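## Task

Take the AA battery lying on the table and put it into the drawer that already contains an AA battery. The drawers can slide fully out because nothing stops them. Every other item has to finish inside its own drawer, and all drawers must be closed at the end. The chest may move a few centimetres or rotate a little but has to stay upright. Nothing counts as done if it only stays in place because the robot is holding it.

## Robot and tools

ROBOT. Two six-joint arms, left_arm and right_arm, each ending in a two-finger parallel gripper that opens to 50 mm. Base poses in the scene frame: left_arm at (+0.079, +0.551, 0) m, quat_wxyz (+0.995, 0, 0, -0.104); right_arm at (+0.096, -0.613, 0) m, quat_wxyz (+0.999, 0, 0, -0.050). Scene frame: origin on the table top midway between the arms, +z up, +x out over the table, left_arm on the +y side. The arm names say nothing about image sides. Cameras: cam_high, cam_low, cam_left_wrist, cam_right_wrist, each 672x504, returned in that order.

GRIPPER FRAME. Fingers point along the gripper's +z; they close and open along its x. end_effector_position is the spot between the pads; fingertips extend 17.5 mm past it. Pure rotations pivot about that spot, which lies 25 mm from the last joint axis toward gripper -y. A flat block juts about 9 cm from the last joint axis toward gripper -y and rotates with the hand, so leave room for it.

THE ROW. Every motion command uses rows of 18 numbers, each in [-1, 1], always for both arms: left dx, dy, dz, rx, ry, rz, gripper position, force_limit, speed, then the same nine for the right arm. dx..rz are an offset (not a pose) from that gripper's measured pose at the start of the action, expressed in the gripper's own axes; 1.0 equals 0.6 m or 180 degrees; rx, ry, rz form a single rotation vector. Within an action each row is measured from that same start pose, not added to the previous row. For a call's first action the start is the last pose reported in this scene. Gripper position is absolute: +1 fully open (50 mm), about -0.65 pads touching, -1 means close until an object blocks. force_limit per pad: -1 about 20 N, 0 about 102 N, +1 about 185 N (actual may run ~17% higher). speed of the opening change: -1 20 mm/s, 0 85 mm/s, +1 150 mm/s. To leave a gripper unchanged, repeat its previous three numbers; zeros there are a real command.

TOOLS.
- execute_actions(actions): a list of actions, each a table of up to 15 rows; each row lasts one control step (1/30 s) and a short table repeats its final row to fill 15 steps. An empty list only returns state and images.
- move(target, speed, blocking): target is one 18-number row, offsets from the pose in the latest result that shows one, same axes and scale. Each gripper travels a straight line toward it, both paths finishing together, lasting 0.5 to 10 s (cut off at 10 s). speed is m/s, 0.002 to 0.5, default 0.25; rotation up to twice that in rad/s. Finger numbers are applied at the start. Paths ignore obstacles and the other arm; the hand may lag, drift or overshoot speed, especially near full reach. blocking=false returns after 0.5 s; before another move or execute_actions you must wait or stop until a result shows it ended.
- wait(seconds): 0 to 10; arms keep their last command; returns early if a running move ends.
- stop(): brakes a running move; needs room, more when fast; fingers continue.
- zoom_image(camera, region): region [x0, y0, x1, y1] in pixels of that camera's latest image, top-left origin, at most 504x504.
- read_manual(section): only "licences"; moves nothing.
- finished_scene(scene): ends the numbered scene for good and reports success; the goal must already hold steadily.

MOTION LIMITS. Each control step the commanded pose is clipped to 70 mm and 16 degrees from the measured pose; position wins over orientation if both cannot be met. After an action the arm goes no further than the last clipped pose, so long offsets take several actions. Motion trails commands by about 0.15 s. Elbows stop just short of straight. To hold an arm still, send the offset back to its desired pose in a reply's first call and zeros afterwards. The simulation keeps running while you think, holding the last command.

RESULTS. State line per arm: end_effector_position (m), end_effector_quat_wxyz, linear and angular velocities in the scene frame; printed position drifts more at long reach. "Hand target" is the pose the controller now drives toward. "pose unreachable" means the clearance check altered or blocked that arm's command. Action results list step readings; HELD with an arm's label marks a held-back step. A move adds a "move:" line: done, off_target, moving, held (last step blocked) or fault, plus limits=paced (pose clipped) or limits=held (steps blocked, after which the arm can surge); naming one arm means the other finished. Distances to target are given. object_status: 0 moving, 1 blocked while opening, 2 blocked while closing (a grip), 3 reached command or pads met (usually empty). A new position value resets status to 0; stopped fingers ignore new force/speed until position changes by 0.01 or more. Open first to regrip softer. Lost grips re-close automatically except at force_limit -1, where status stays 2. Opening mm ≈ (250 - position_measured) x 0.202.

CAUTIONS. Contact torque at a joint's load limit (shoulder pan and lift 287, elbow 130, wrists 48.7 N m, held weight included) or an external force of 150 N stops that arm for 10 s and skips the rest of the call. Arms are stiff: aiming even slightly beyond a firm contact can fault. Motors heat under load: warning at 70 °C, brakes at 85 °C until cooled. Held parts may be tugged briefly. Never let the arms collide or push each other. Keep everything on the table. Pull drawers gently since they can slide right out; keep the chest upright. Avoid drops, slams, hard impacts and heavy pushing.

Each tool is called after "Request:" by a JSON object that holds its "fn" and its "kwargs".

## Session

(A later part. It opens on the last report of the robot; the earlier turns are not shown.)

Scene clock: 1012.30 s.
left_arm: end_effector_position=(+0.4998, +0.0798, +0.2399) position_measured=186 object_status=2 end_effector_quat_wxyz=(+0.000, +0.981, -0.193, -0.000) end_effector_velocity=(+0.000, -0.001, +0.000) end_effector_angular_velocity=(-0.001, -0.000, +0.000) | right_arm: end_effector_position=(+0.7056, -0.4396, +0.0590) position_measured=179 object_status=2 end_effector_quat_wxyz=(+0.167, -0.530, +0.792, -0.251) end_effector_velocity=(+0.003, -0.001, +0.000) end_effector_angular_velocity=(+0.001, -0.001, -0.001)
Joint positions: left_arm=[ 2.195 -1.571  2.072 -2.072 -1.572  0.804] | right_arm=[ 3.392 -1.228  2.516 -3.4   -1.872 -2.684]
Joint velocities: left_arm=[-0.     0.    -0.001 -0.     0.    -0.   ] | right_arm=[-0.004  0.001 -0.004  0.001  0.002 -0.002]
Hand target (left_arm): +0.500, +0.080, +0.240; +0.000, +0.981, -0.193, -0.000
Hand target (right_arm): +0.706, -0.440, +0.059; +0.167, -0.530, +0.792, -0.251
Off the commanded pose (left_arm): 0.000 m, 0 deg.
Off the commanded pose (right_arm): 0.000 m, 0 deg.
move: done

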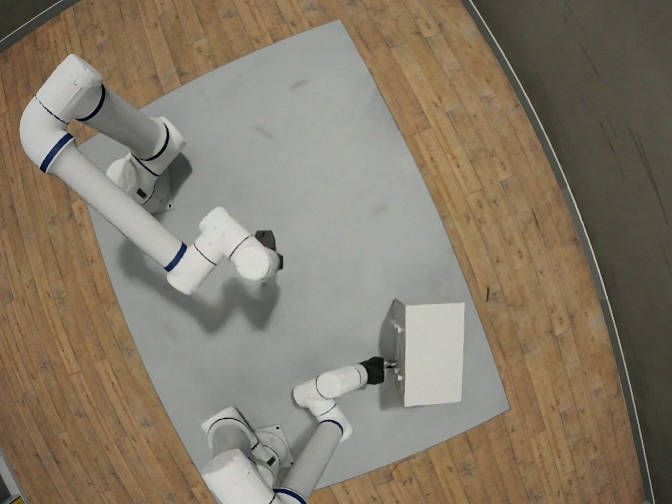

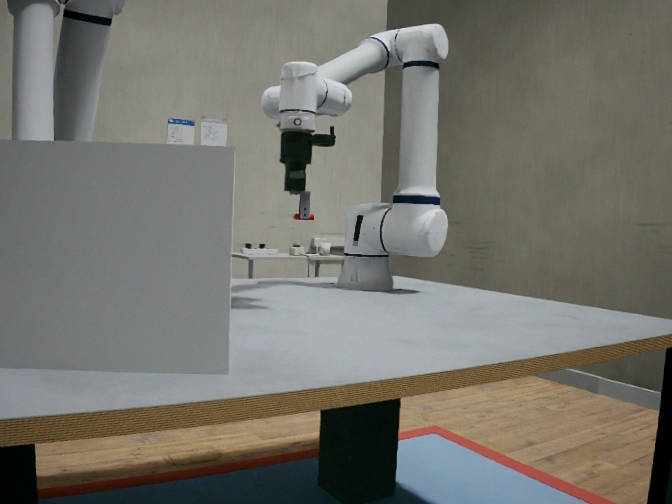

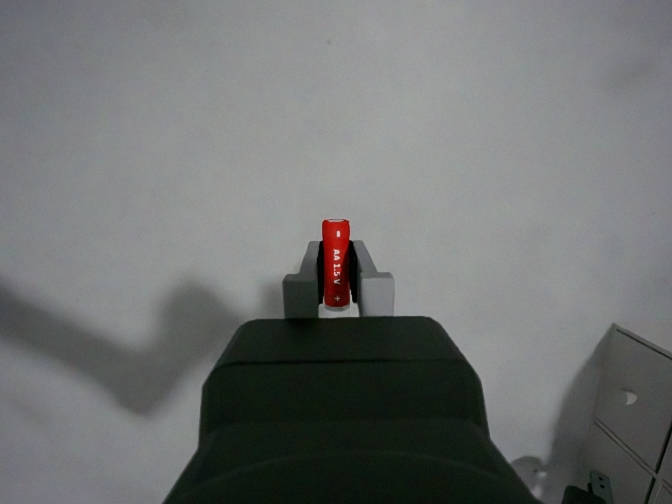

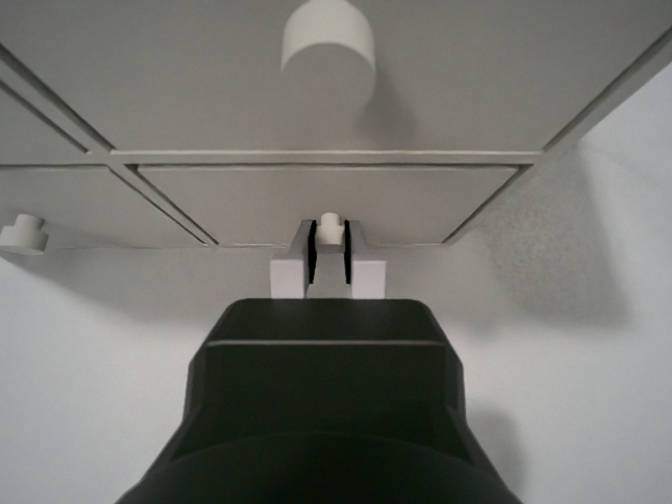

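Request:
{"fn": "move", "kwargs": {"target": [0,0,0,0,0,0,-1,-0.4,0, -0.015,0.0341,-0.0239,0,0,0,1,0,1], "speed": 0.12}}

Request:
{"fn": "move", "kwargs": {"target": [0,0,0,0,0,0,-1,-0.4,0, -0.235,0,0,0,0,0,1,0,1], "speed": 0.2}}

Scene clock: 1040.80 s.
left_arm: end_effector_position=(+0.4998, +0.0798, +0.2399) position_measured=186 object_status=2 end_effector_quat_wxyz=(+0.000, +0.981, -0.193, -0.000) end_effector_velocity=(+0.000, -0.000, -0.000) end_effector_angular_velocity=(-0.001, -0.000, +0.002) | right_arm: end_effector_position=(+0.6862, -0.4220, +0.0591) position_measured=3 object_status=3 end_effector_quat_wxyz=(+0.167, -0.530, +0.792, -0.251) end_effector_velocity=(-0.003, +0.003, -0.001) end_effector_angular_velocity=(-0.000, +0.001, +0.001)
Joint positions: left_arm=[ 2.195 -1.571  2.072 -2.072 -1.572  0.804] | right_arm=[ 3.436 -1.238  2.532 -3.393 -1.895 -2.643]
Joint velocities: left_arm=[ 0.     0.    -0.    -0.001  0.    -0.002] | right_arm=[ 0.006 -0.001  0.002  0.002 -0.003  0.004]
Hand target (left_arm): +0.500, +0.080, +0.240; +0.000, +0.981, -0.193, -0.000
Hand target (right_arm): +0.686, -0.422, +0.059; +0.167, -0.530, +0.792, -0.251
Off the commanded pose (left_arm): 0.000 m, 0 deg.
Off the commanded pose (right_arm): 0.000 m, 0 deg.
move: done

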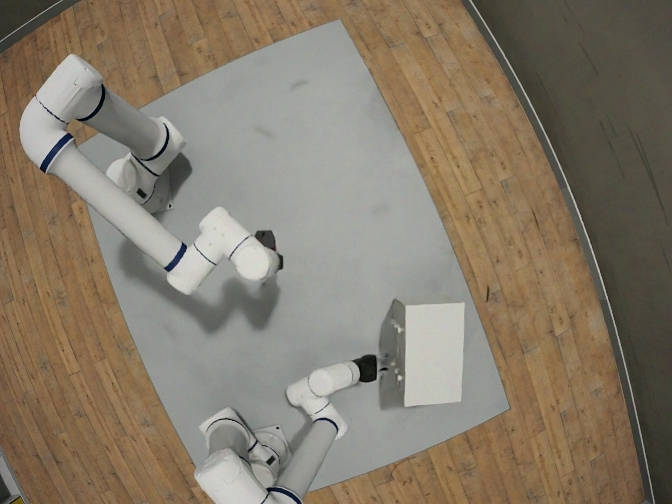

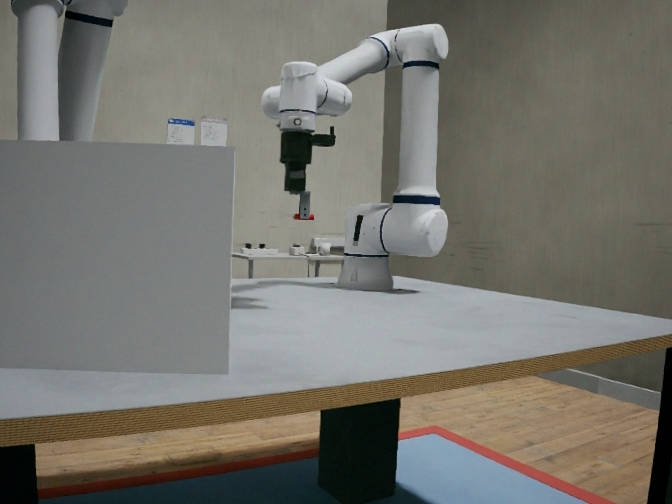

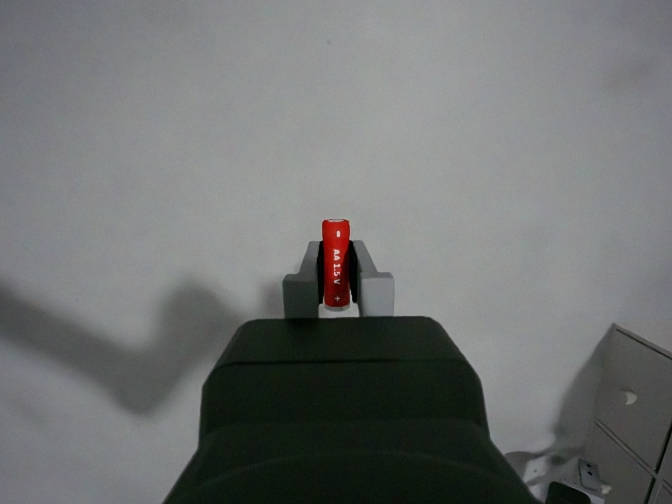

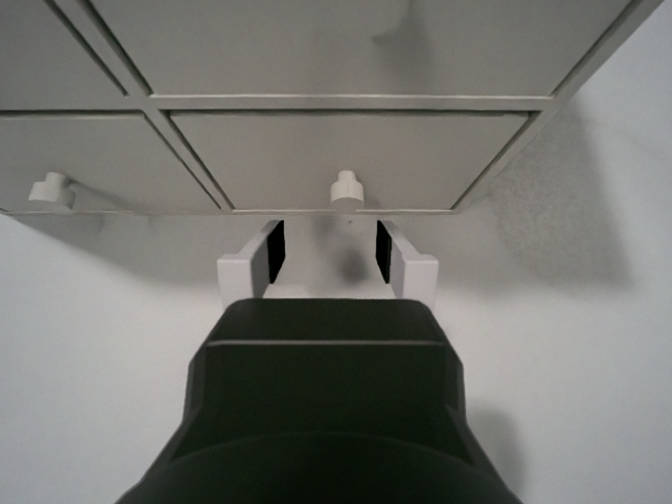

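Scene clock: 1042.13 s.
left_arm: end_effector_position=(+0.4998, +0.0798, +0.2399) position_measured=186 object_status=2 end_effector_quat_wxyz=(+0.000, +0.981, -0.193, -0.000) end_effector_velocity=(+0.000, -0.001, +0.001) end_effector_angular_velocity=(-0.001, -0.000, -0.002) | right_arm: end_effector_position=(+0.7397, -0.2918, +0.0586) position_measured=3 object_status=3 end_effector_quat_wxyz=(+0.168, -0.530, +0.792, -0.250) end_effector_velocity=(+0.002, +0.003, +0.001) end_effector_angular_velocity=(+0.001, -0.002, -0.001)
Joint positions: left_arm=[ 2.195 -1.571  2.072 -2.072 -1.572  0.804] | right_arm=[ 3.645 -1.152  2.308 -3.184 -1.993 -2.446]
Joint velocities: left_arm=[-0.    -0.    -0.001  0.    -0.     0.002] | right_arm=[ 0.003  0.002 -0.005  0.003 -0.002  0.004]
Hand target (left_arm): +0.500, +0.080, +0.240; +0.000, +0.981, -0.193, -0.000
Hand target (right_arm): +0.740, -0.291, +0.059; +0.168, -0.530, +0.793, -0.250
Off the commanded pose (left_arm): 0.000 m, 0 deg.
Off the commanded pose (right_arm): 0.000 m, 0 deg.
move: done

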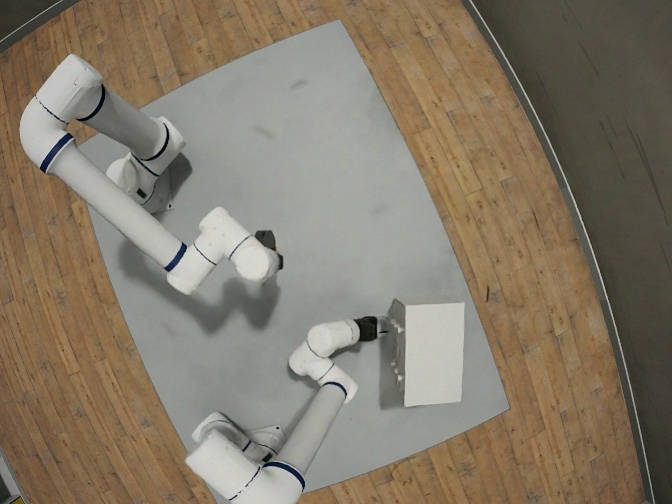

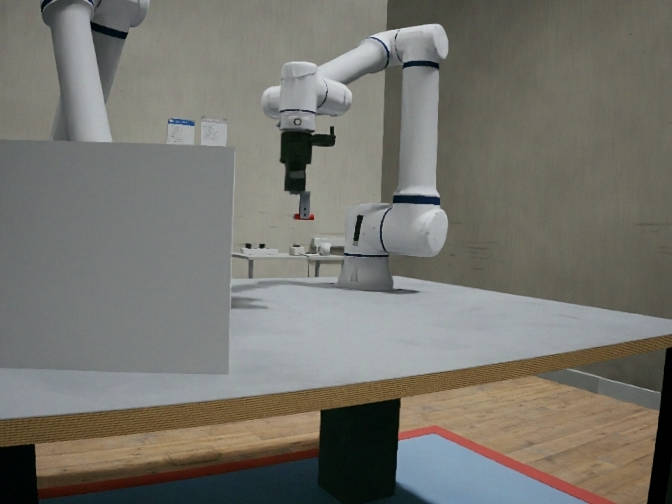

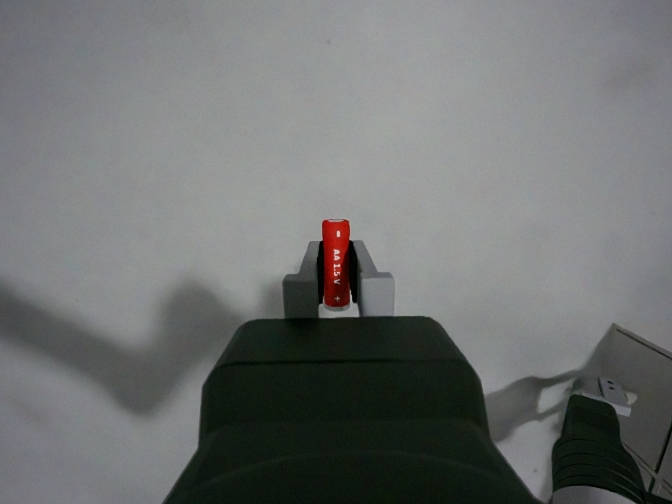

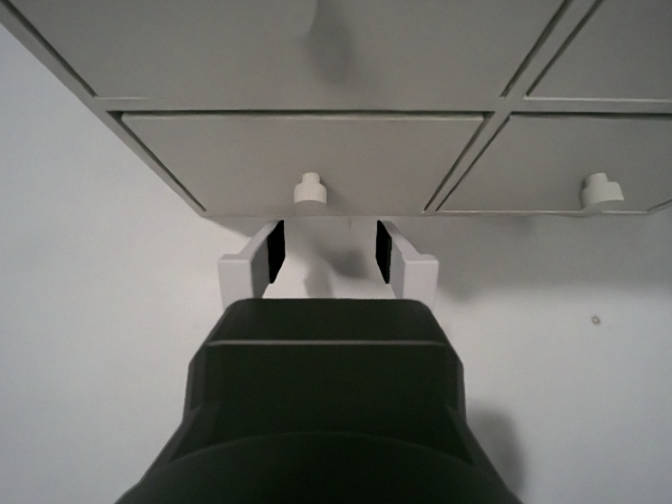

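Request:
{"fn": "zoom_image", "kwargs": {"camera": "cam_right_wrist", "region": [260, 130, 420, 300]}}

Region (260, 130, 420, 300) of cam_right_wrist's 672x504 image, scaled by 2.965, with more detail than that image has; it fills the left 474 columns of this view, and the rest is white.

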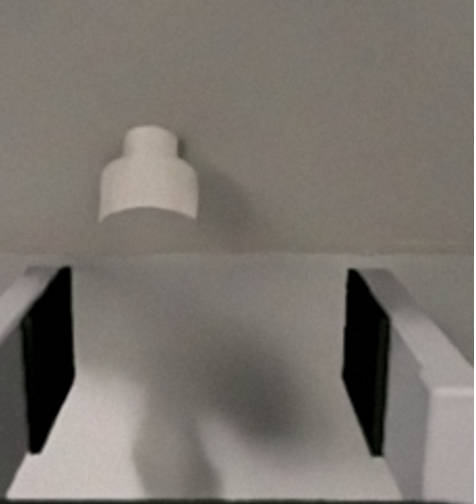

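Request:
{"fn": "move", "kwargs": {"target": [0,0,0,0,0,0,-1,-0.4,0, -0.0183,-0.0333,0.0233,0,0,0,1,0,1], "speed": 0.08}}

Request:
{"fn": "zoom_image", "kwargs": {"camera": "cam_right_wrist", "region": [260, 130, 420, 300]}}

Scene clock: 1056.40 s.
left_arm: end_effector_position=(+0.4998, +0.0798, +0.2399) position_measured=186 object_status=2 end_effector_quat_wxyz=(+0.000, +0.981, -0.193, -0.000) end_effector_velocity=(+0.000, +0.000, -0.000) end_effector_angular_velocity=(+0.001, +0.000, +0.002) | right_arm: end_effector_position=(+0.7660, -0.2909, +0.0586) position_measured=3 object_status=3 end_effector_quat_wxyz=(+0.168, -0.530, +0.792, -0.250) end_effector_velocity=(+0.003, +0.000, -0.001) end_effector_angular_velocity=(-0.000, +0.001, -0.000)
Joint positions: left_arm=[ 2.195 -1.571  2.072 -2.072 -1.572  0.804] | right_arm=[ 3.629 -1.131  2.267 -3.17  -1.986 -2.462]
Joint velocities: left_arm=[ 0.     0.     0.     0.     0.    -0.001] | right_arm=[-0.001  0.003 -0.005  0.003  0.001 -0.001]
Hand target (left_arm): +0.500, +0.080, +0.240; +0.000, +0.981, -0.193, -0.000
Hand target (right_arm): +0.766, -0.291, +0.059; +0.168, -0.530, +0.792, -0.250
Off the commanded pose (left_arm): 0.000 m, 0 deg.
Off the commanded pose (right_arm): 0.000 m, 0 deg.
move: done

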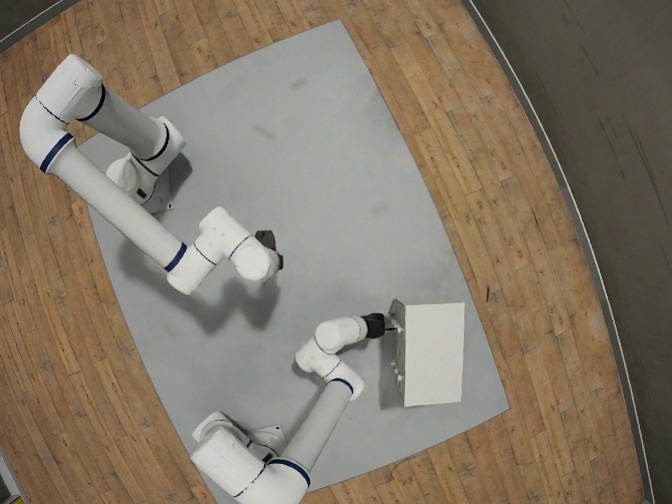

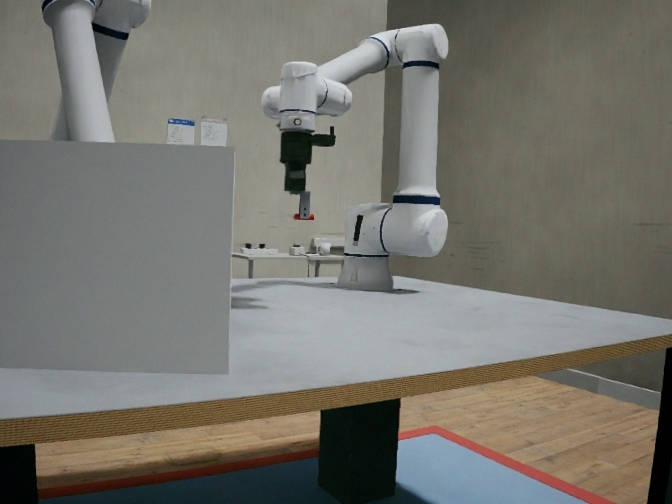

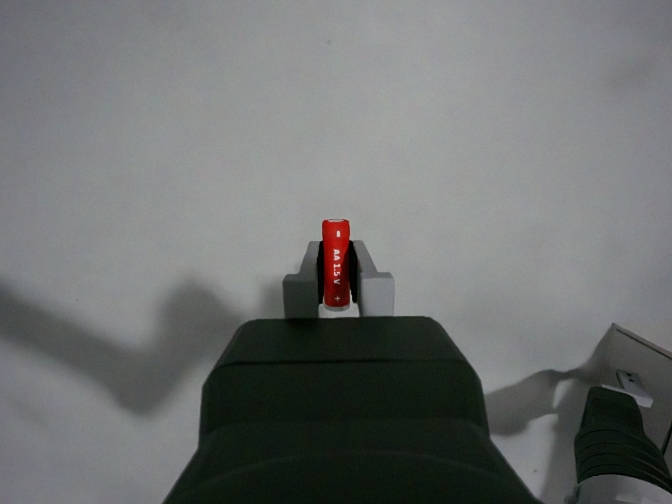

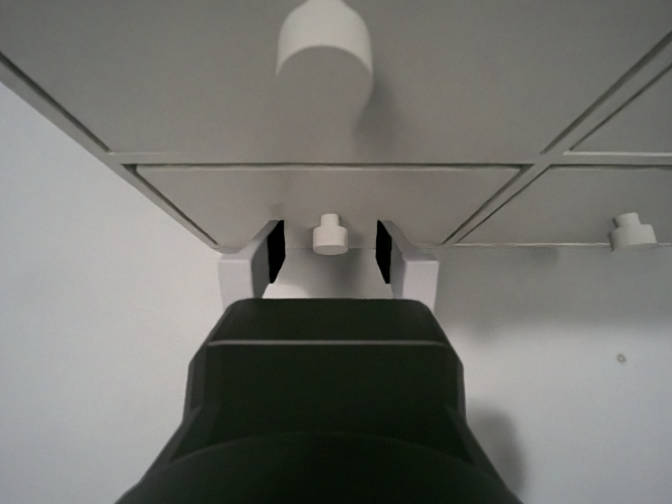

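Region (260, 130, 420, 300) of cam_right_wrist's 672x504 image, scaled by 2.965, with more detail than that image has; it fills the left 474 columns of this view, and the rest is white.

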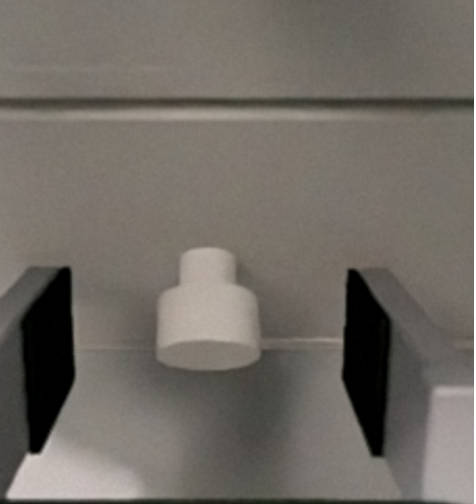

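Request:
{"fn": "move", "kwargs": {"target": [0,0,0,0,0,0,-1,-0.4,0, 0,0,0,0,0,0,-1,-0.3,0.2], "speed": 0.1}}

Scene clock: 1060.90 s.
left_arm: end_effector_position=(+0.4998, +0.0798, +0.2399) position_measured=186 object_status=2 end_effector_quat_wxyz=(+0.000, +0.981, -0.193, -0.000) end_effector_velocity=(+0.001, -0.001, +0.001) end_effector_angular_velocity=(-0.003, -0.002, +0.001) | right_arm: end_effector_position=(+0.7660, -0.2909, +0.0585) position_measured=179 object_status=2 end_effector_quat_wxyz=(+0.168, -0.530, +0.793, -0.250) end_effector_velocity=(-0.001, +0.001, -0.000) end_effector_angular_velocity=(+0.000, -0.000, +0.001)
Joint positions: left_arm=[ 2.195 -1.571  2.072 -2.072 -1.572  0.804] | right_arm=[ 3.629 -1.131  2.267 -3.17  -1.986 -2.462]
Joint velocities: left_arm=[ 0.    -0.    -0.001 -0.003  0.001 -0.   ] | right_arm=[ 0.001  0.     0.001 -0.001  0.     0.   ]
Hand target (left_arm): +0.500, +0.080, +0.240; +0.000, +0.981, -0.193, -0.000
Hand target (right_arm): +0.766, -0.291, +0.059; +0.168, -0.530, +0.792, -0.250
Off the commanded pose (left_arm): 0.000 m, 0 deg.
Off the commanded pose (right_arm): 0.000 m, 0 deg.
move: done

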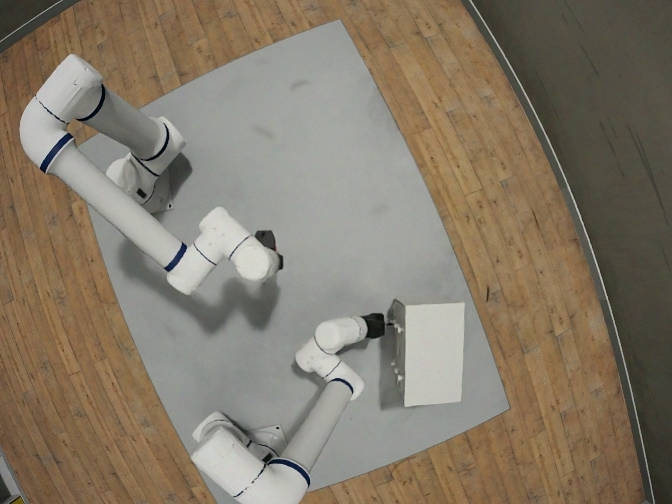

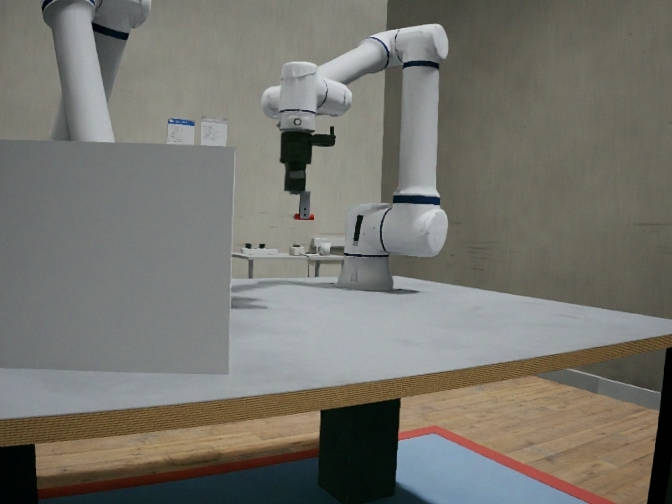

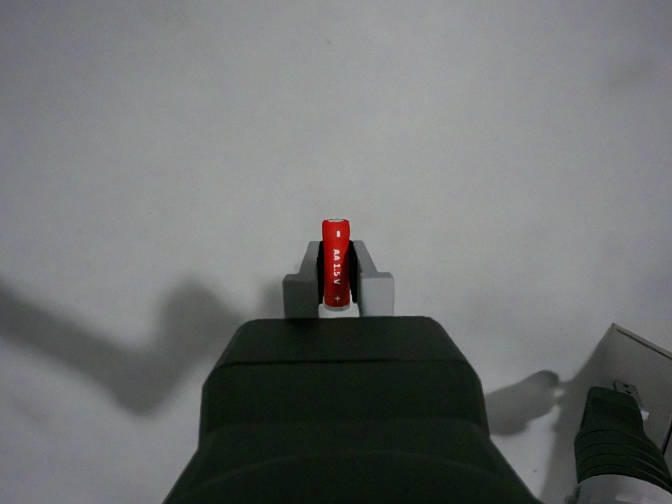

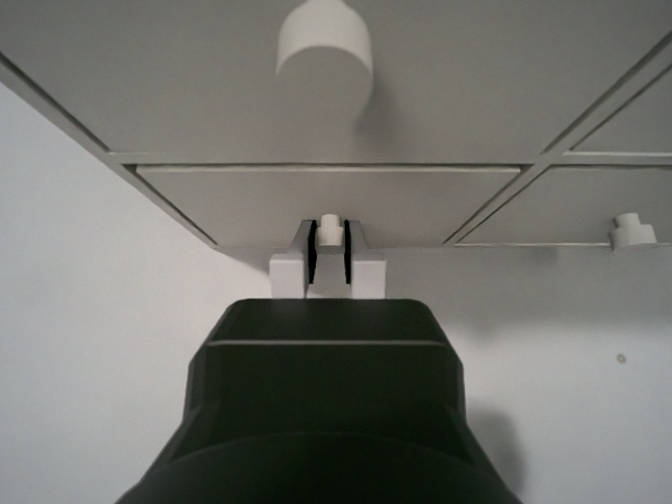

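Request:
{"fn": "move", "kwargs": {"target": [0,0,0,0,0,0,-1,-0.4,0, 0,0.1365,-0.0956,0,0,0,-1,-0.3,0.2], "speed": 0.12}}

Request:
{"fn": "zoom_image", "kwargs": {"camera": "cam_right_wrist", "region": [130, 0, 530, 200]}}

Request:
{"fn": "zoom_image", "kwargs": {"camera": "cam_high", "region": [330, 270, 470, 400]}}

Scene clock: 1069.23 s.
left_arm: end_effector_position=(+0.4998, +0.0798, +0.2399) position_measured=186 object_status=2 end_effector_quat_wxyz=(+0.000, +0.981, -0.193, -0.000) end_effector_velocity=(-0.001, -0.000, +0.000) end_effector_angular_velocity=(+0.001, +0.000, -0.001) | right_arm: end_effector_position=(+0.6739, -0.2529, +0.0587) position_measured=179 object_status=2 end_effector_quat_wxyz=(+0.168, -0.530, +0.793, -0.250) end_effector_velocity=(-0.003, +0.001, +0.000) end_effector_angular_velocity=(+0.001, -0.000, -0.001)
Joint positions: left_arm=[ 2.195 -1.571  2.072 -2.072 -1.572  0.804] | right_arm=[ 3.756 -1.185  2.352 -3.147 -2.039 -2.335]
Joint velocities: left_arm=[-0.001  0.    -0.     0.001 -0.     0.   ] | right_arm=[ 0.004 -0.002  0.002  0.001 -0.002  0.005]
Hand target (left_arm): +0.500, +0.080, +0.240; +0.000, +0.981, -0.193, -0.000
Hand target (right_arm): +0.674, -0.253, +0.059; +0.168, -0.530, +0.793, -0.250
Off the commanded pose (left_arm): 0.000 m, 0 deg.
Off the commanded pose (right_arm): 0.000 m, 0 deg.
move: done

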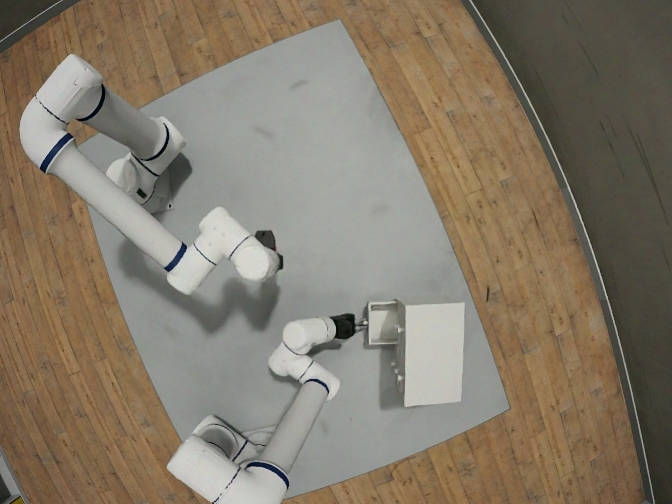

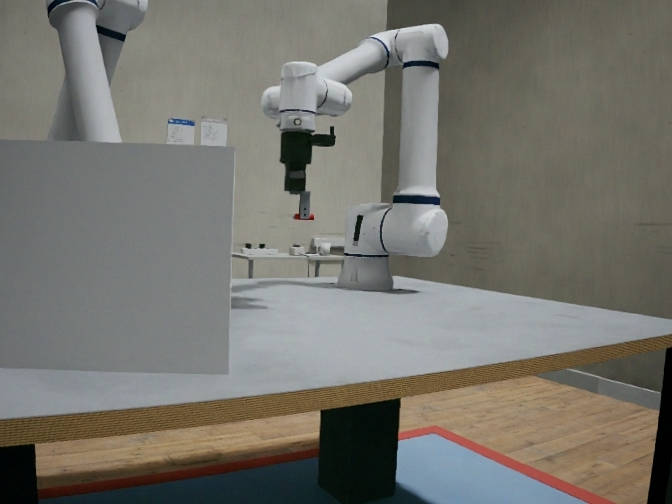

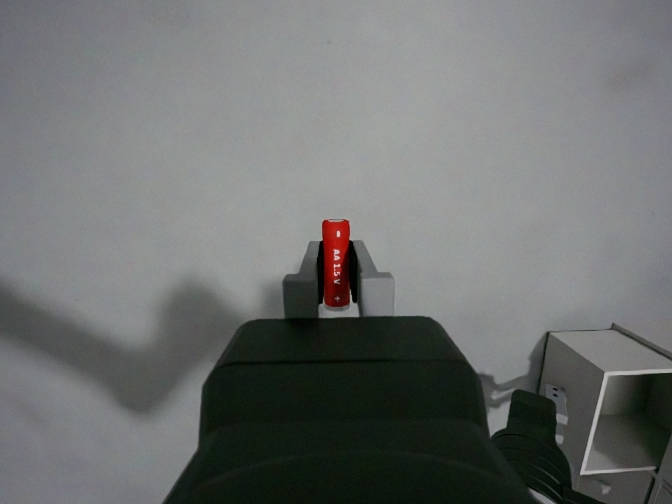

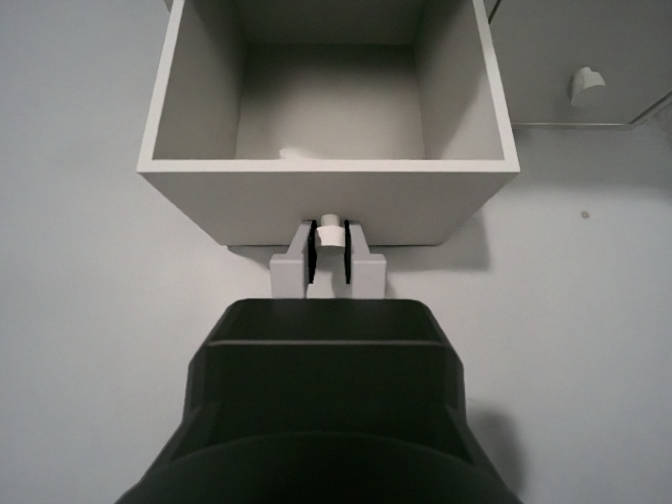

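Region (130, 0, 530, 200) of cam_right_wrist's 672x504 image, scaled by 1.260, with more detail than that image has.

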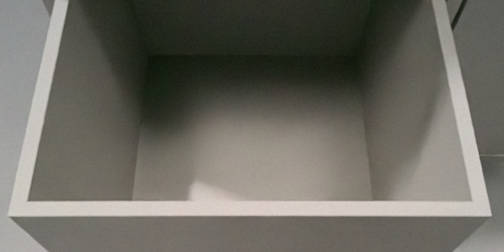

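Region (330, 270, 470, 400) of cam_high's 672x504 image, scaled by 3.600, with more detail than that image has; it fills the top 468 rows of this view, and the rest is white.

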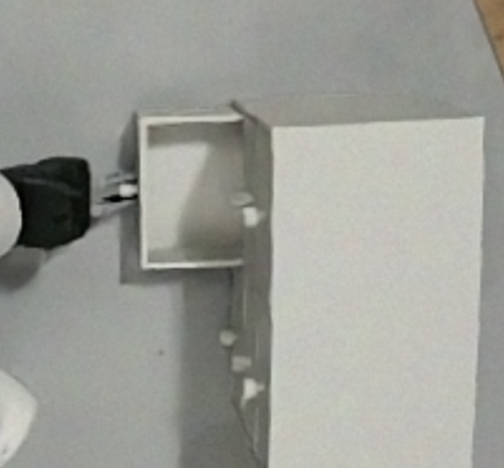

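Request:
{"fn": "zoom_image", "kwargs": {"camera": "cam_left_wrist", "region": [520, 310, 672, 504]}}

Request:
{"fn": "zoom_image", "kwargs": {"camera": "cam_high", "region": [355, 295, 410, 350]}}

Region (520, 310, 672, 504) of cam_left_wrist's 672x504 image, scaled by 2.598, with more detail than that image has; it fills the left 395 columns of this view, and the rest is white.

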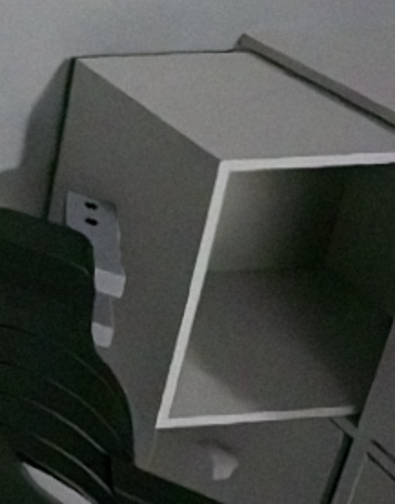

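Region (355, 295, 410, 350) of cam_high's 672x504 image, scaled by 9.164, with more detail than that image has.

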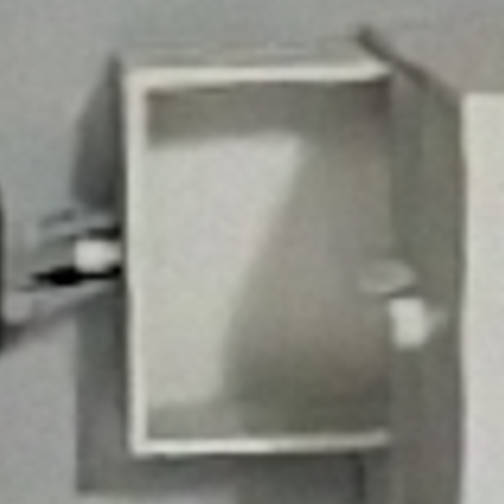

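Request:
{"fn": "move", "kwargs": {"target": [0,0,0,0,0,0,-1,-0.4,0, 0,-0.1371,0.0961,0,0,0,-1,-0.3,0.2], "speed": 0.12}}

Scene clock: 1081.07 s.
left_arm: end_effector_position=(+0.4998, +0.0798, +0.2399) position_measured=186 object_status=2 end_effector_quat_wxyz=(+0.000, +0.981, -0.193, -0.000) end_effector_velocity=(-0.000, -0.000, +0.000) end_effector_angular_velocity=(+0.000, +0.001, -0.000) | right_arm: end_effector_position=(+0.7665, -0.2911, +0.0585) position_measured=179 object_status=2 end_effector_quat_wxyz=(+0.168, -0.530, +0.792, -0.250) end_effector_velocity=(+0.004, -0.001, +0.001) end_effector_angular_velocity=(+0.002, -0.003, -0.001)
Joint positions: left_arm=[ 2.195 -1.571  2.072 -2.072 -1.572  0.804] | right_arm=[ 3.628 -1.131  2.267 -3.17  -1.986 -2.462]
Joint velocities: left_arm=[-0.    -0.    -0.001  0.001 -0.    -0.   ] | right_arm=[-0.004  0.001 -0.003 -0.003  0.002 -0.003]
Hand target (left_arm): +0.500, +0.080, +0.240; +0.000, +0.981, -0.193, -0.000
Hand target (right_arm): +0.767, -0.291, +0.058; +0.168, -0.530, +0.792, -0.250
Off the commanded pose (left_arm): 0.000 m, 0 deg.
Off the commanded pose (right_arm): 0.000 m, 0 deg.
move: done

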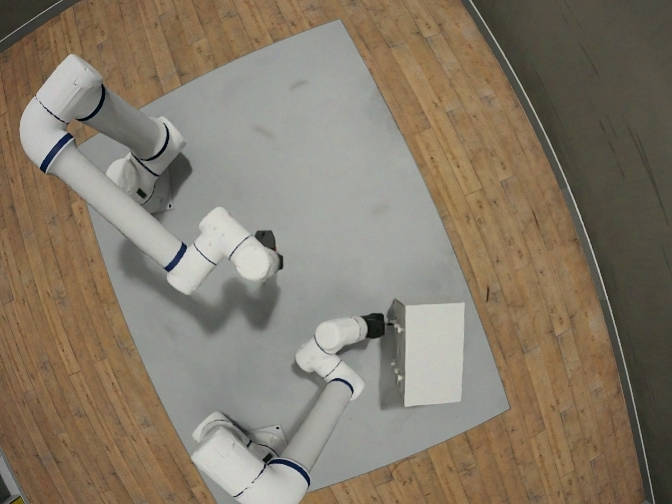

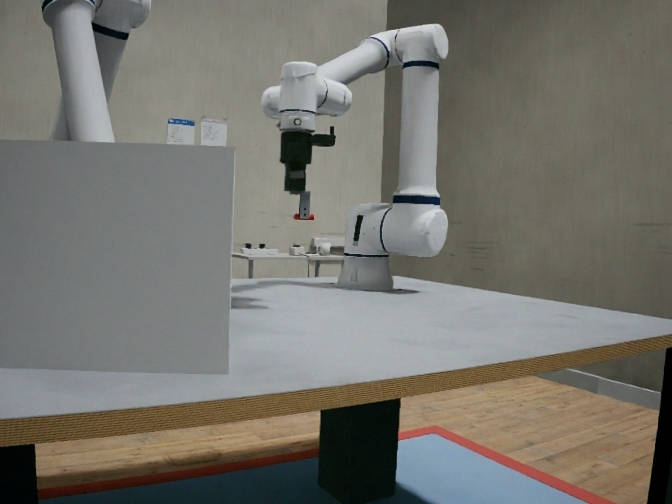

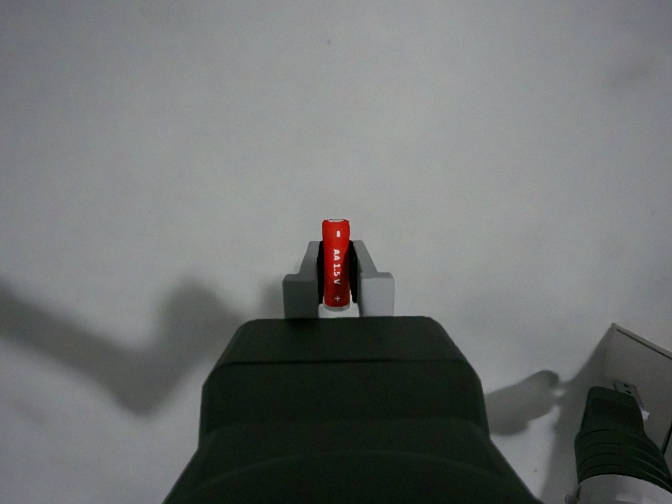

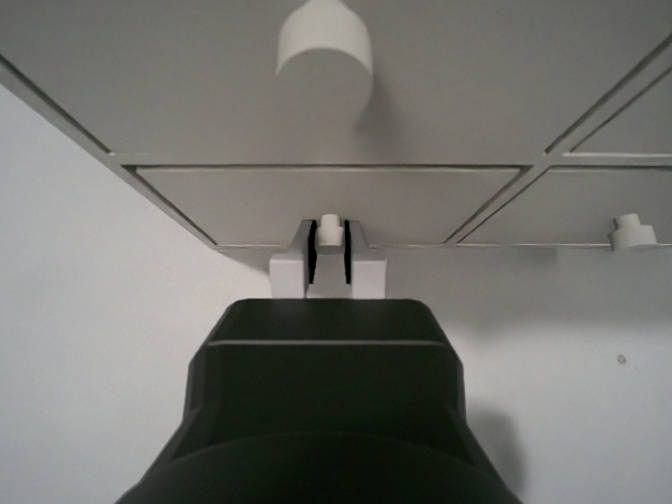

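Request:
{"fn": "move", "kwargs": {"target": [0,0,0,0,0,0,-1,-0.4,0, 0,-0.0949,-0.1472,0,0,0,1,0,1], "speed": 0.15}}

Request:
{"fn": "zoom_image", "kwargs": {"camera": "cam_right_wrist", "region": [260, 130, 420, 300]}}

Scene clock: 1099.60 s.
left_arm: end_effector_position=(+0.4998, +0.0798, +0.2399) position_measured=186 object_status=2 end_effector_quat_wxyz=(+0.000, +0.981, -0.193, -0.000) end_effector_velocity=(+0.000, -0.000, +0.000) end_effector_angular_velocity=(-0.000, -0.000, -0.000) | right_arm: end_effector_position=(+0.7631, -0.2894, +0.1632) position_measured=3 object_status=3 end_effector_quat_wxyz=(+0.168, -0.530, +0.792, -0.250) end_effector_velocity=(-0.000, +0.000, +0.002) end_effector_angular_velocity=(-0.000, +0.001, +0.000)
Joint positions: left_arm=[ 2.195 -1.571  2.072 -2.072 -1.572  0.804] | right_arm=[ 3.633 -1.32   2.235 -2.947 -1.988 -2.458]
Joint velocities: left_arm=[-0. -0. -0. -0.  0.  0.] | right_arm=[ 0.    -0.004 -0.002  0.006 -0.     0.   ]
Hand target (left_arm): +0.500, +0.080, +0.240; +0.000, +0.981, -0.193, -0.000
Hand target (right_arm): +0.763, -0.289, +0.164; +0.168, -0.530, +0.792, -0.250
Off the commanded pose (left_arm): 0.000 m, 0 deg.
Off the commanded pose (right_arm): 0.001 m, 0 deg.
move: done

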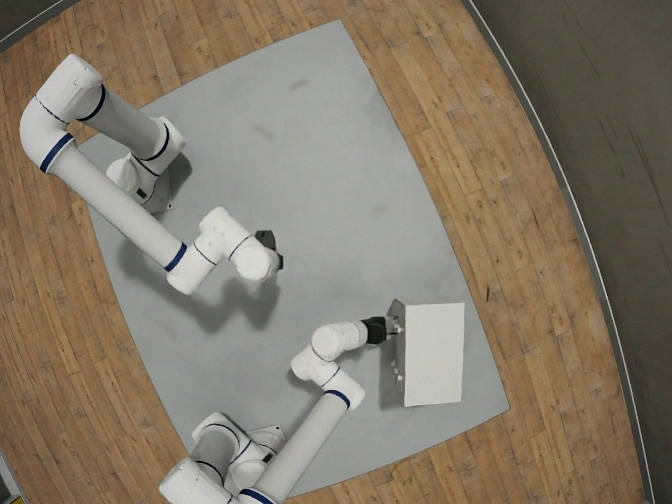

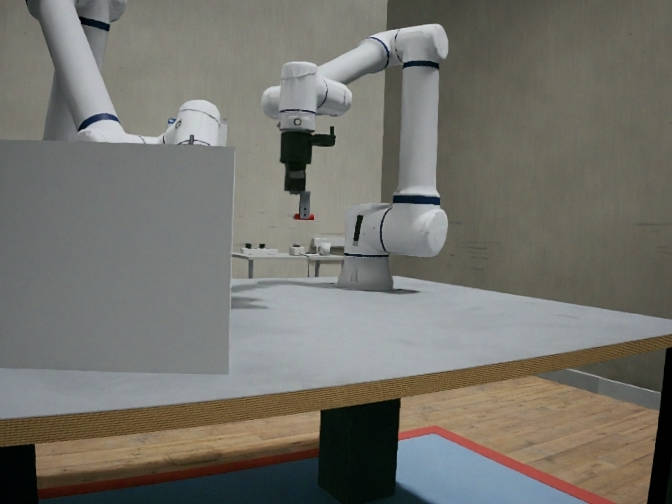

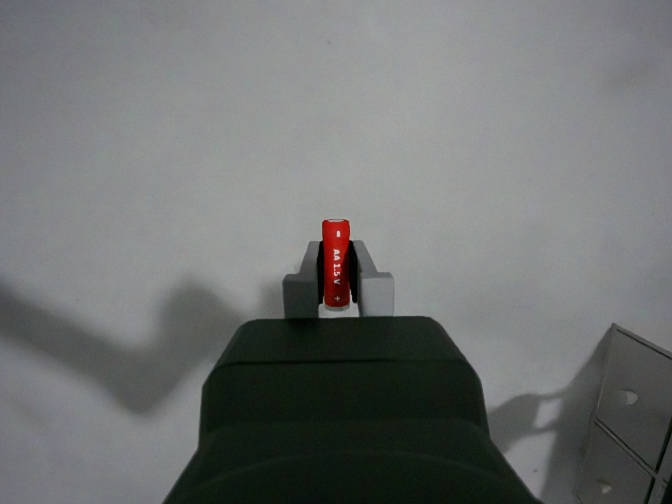

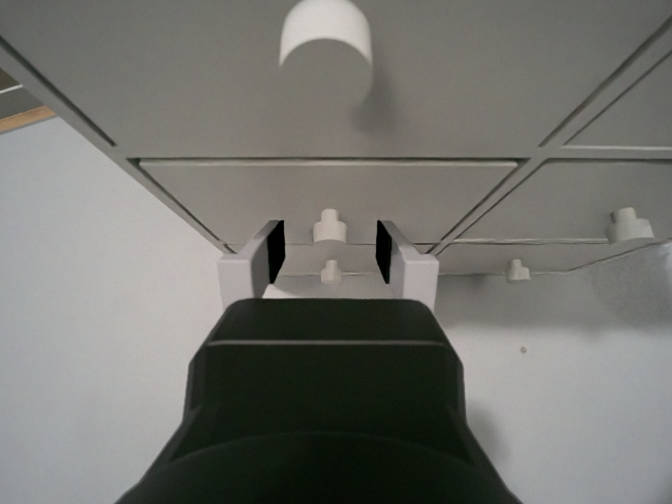

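Region (260, 130, 420, 300) of cam_right_wrist's 672x504 image, scaled by 2.965, with more detail than that image has; it fills the left 474 columns of this view, and the rest is white.

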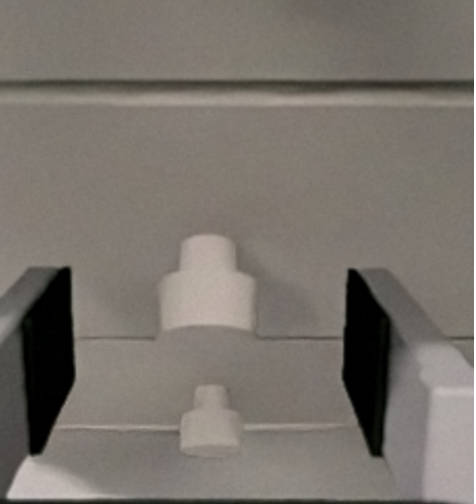

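Request:
{"fn": "move", "kwargs": {"target": [0,0,0,0,0,0,-1,-0.4,0, 0,0,0.0143,0,0,0,1,0,1], "speed": 0.06}}

Request:
{"fn": "zoom_image", "kwargs": {"camera": "cam_right_wrist", "region": [260, 130, 420, 300]}}

Scene clock: 1112.87 s.
left_arm: end_effector_position=(+0.4998, +0.0798, +0.2399) position_measured=186 object_status=2 end_effector_quat_wxyz=(+0.000, +0.981, -0.193, -0.000) end_effector_velocity=(+0.000, -0.001, +0.000) end_effector_angular_velocity=(-0.002, -0.001, +0.001) | right_arm: end_effector_position=(+0.7674, -0.2912, +0.1565) position_measured=3 object_status=3 end_effector_quat_wxyz=(+0.168, -0.530, +0.792, -0.250) end_effector_velocity=(+0.001, +0.001, -0.001) end_effector_angular_velocity=(+0.001, -0.002, +0.001)
Joint positions: left_arm=[ 2.195 -1.571  2.072 -2.072 -1.572  0.804] | right_arm=[ 3.628 -1.306  2.234 -2.963 -1.985 -2.463]
Joint velocities: left_arm=[ 0.     0.    -0.    -0.002 -0.    -0.001] | right_arm=[-0.     0.004 -0.    -0.006  0.001 -0.001]
Hand target (left_arm): +0.500, +0.080, +0.240; +0.000, +0.981, -0.193, -0.000
Hand target (right_arm): +0.768, -0.291, +0.156; +0.168, -0.530, +0.792, -0.250
Off the commanded pose (left_arm): 0.000 m, 0 deg.
Off the commanded pose (right_arm): 0.000 m, 0 deg.
move: done

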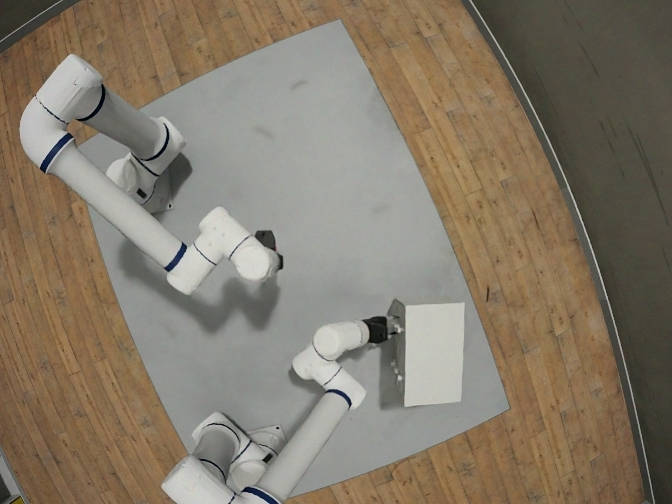

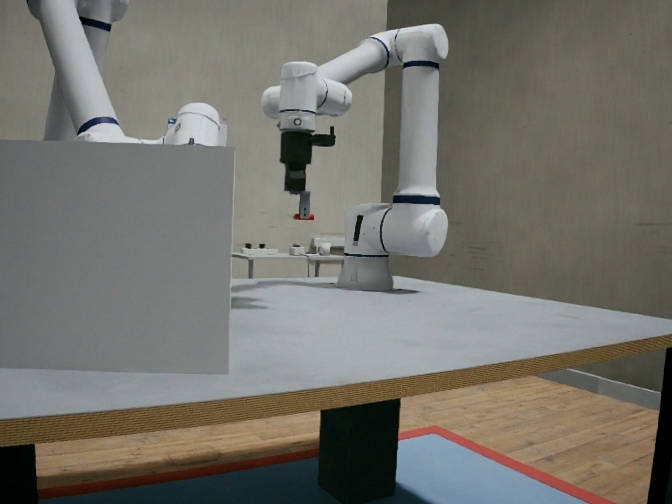

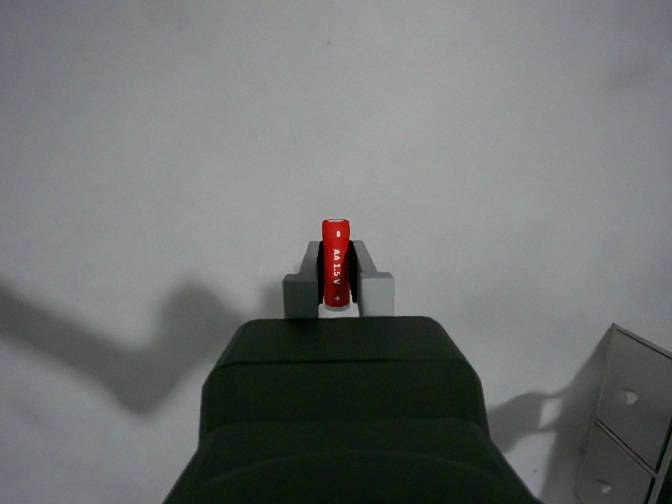

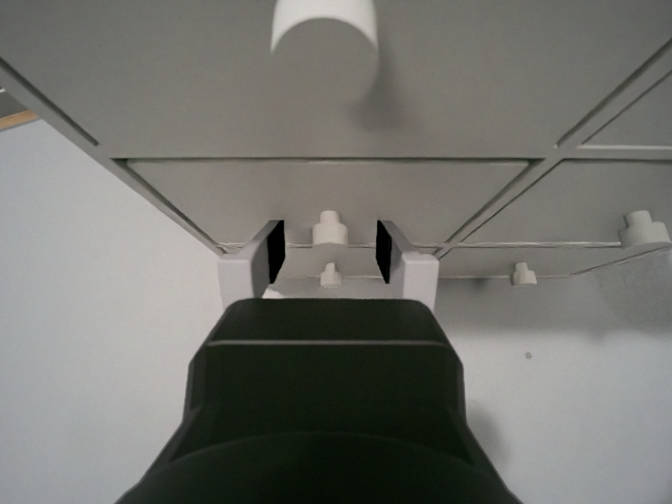

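Region (260, 130, 420, 300) of cam_right_wrist's 672x504 image, scaled by 2.965, with more detail than that image has; it fills the left 474 columns of this view, and the rest is white.

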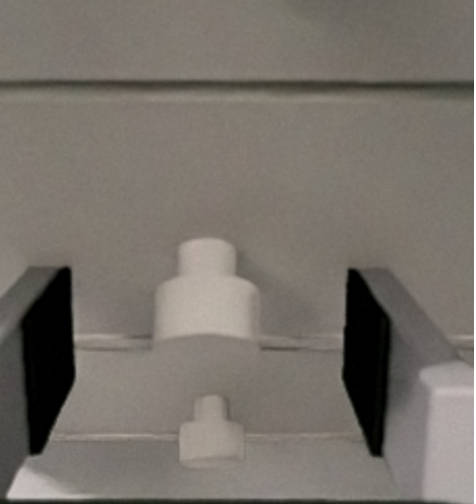

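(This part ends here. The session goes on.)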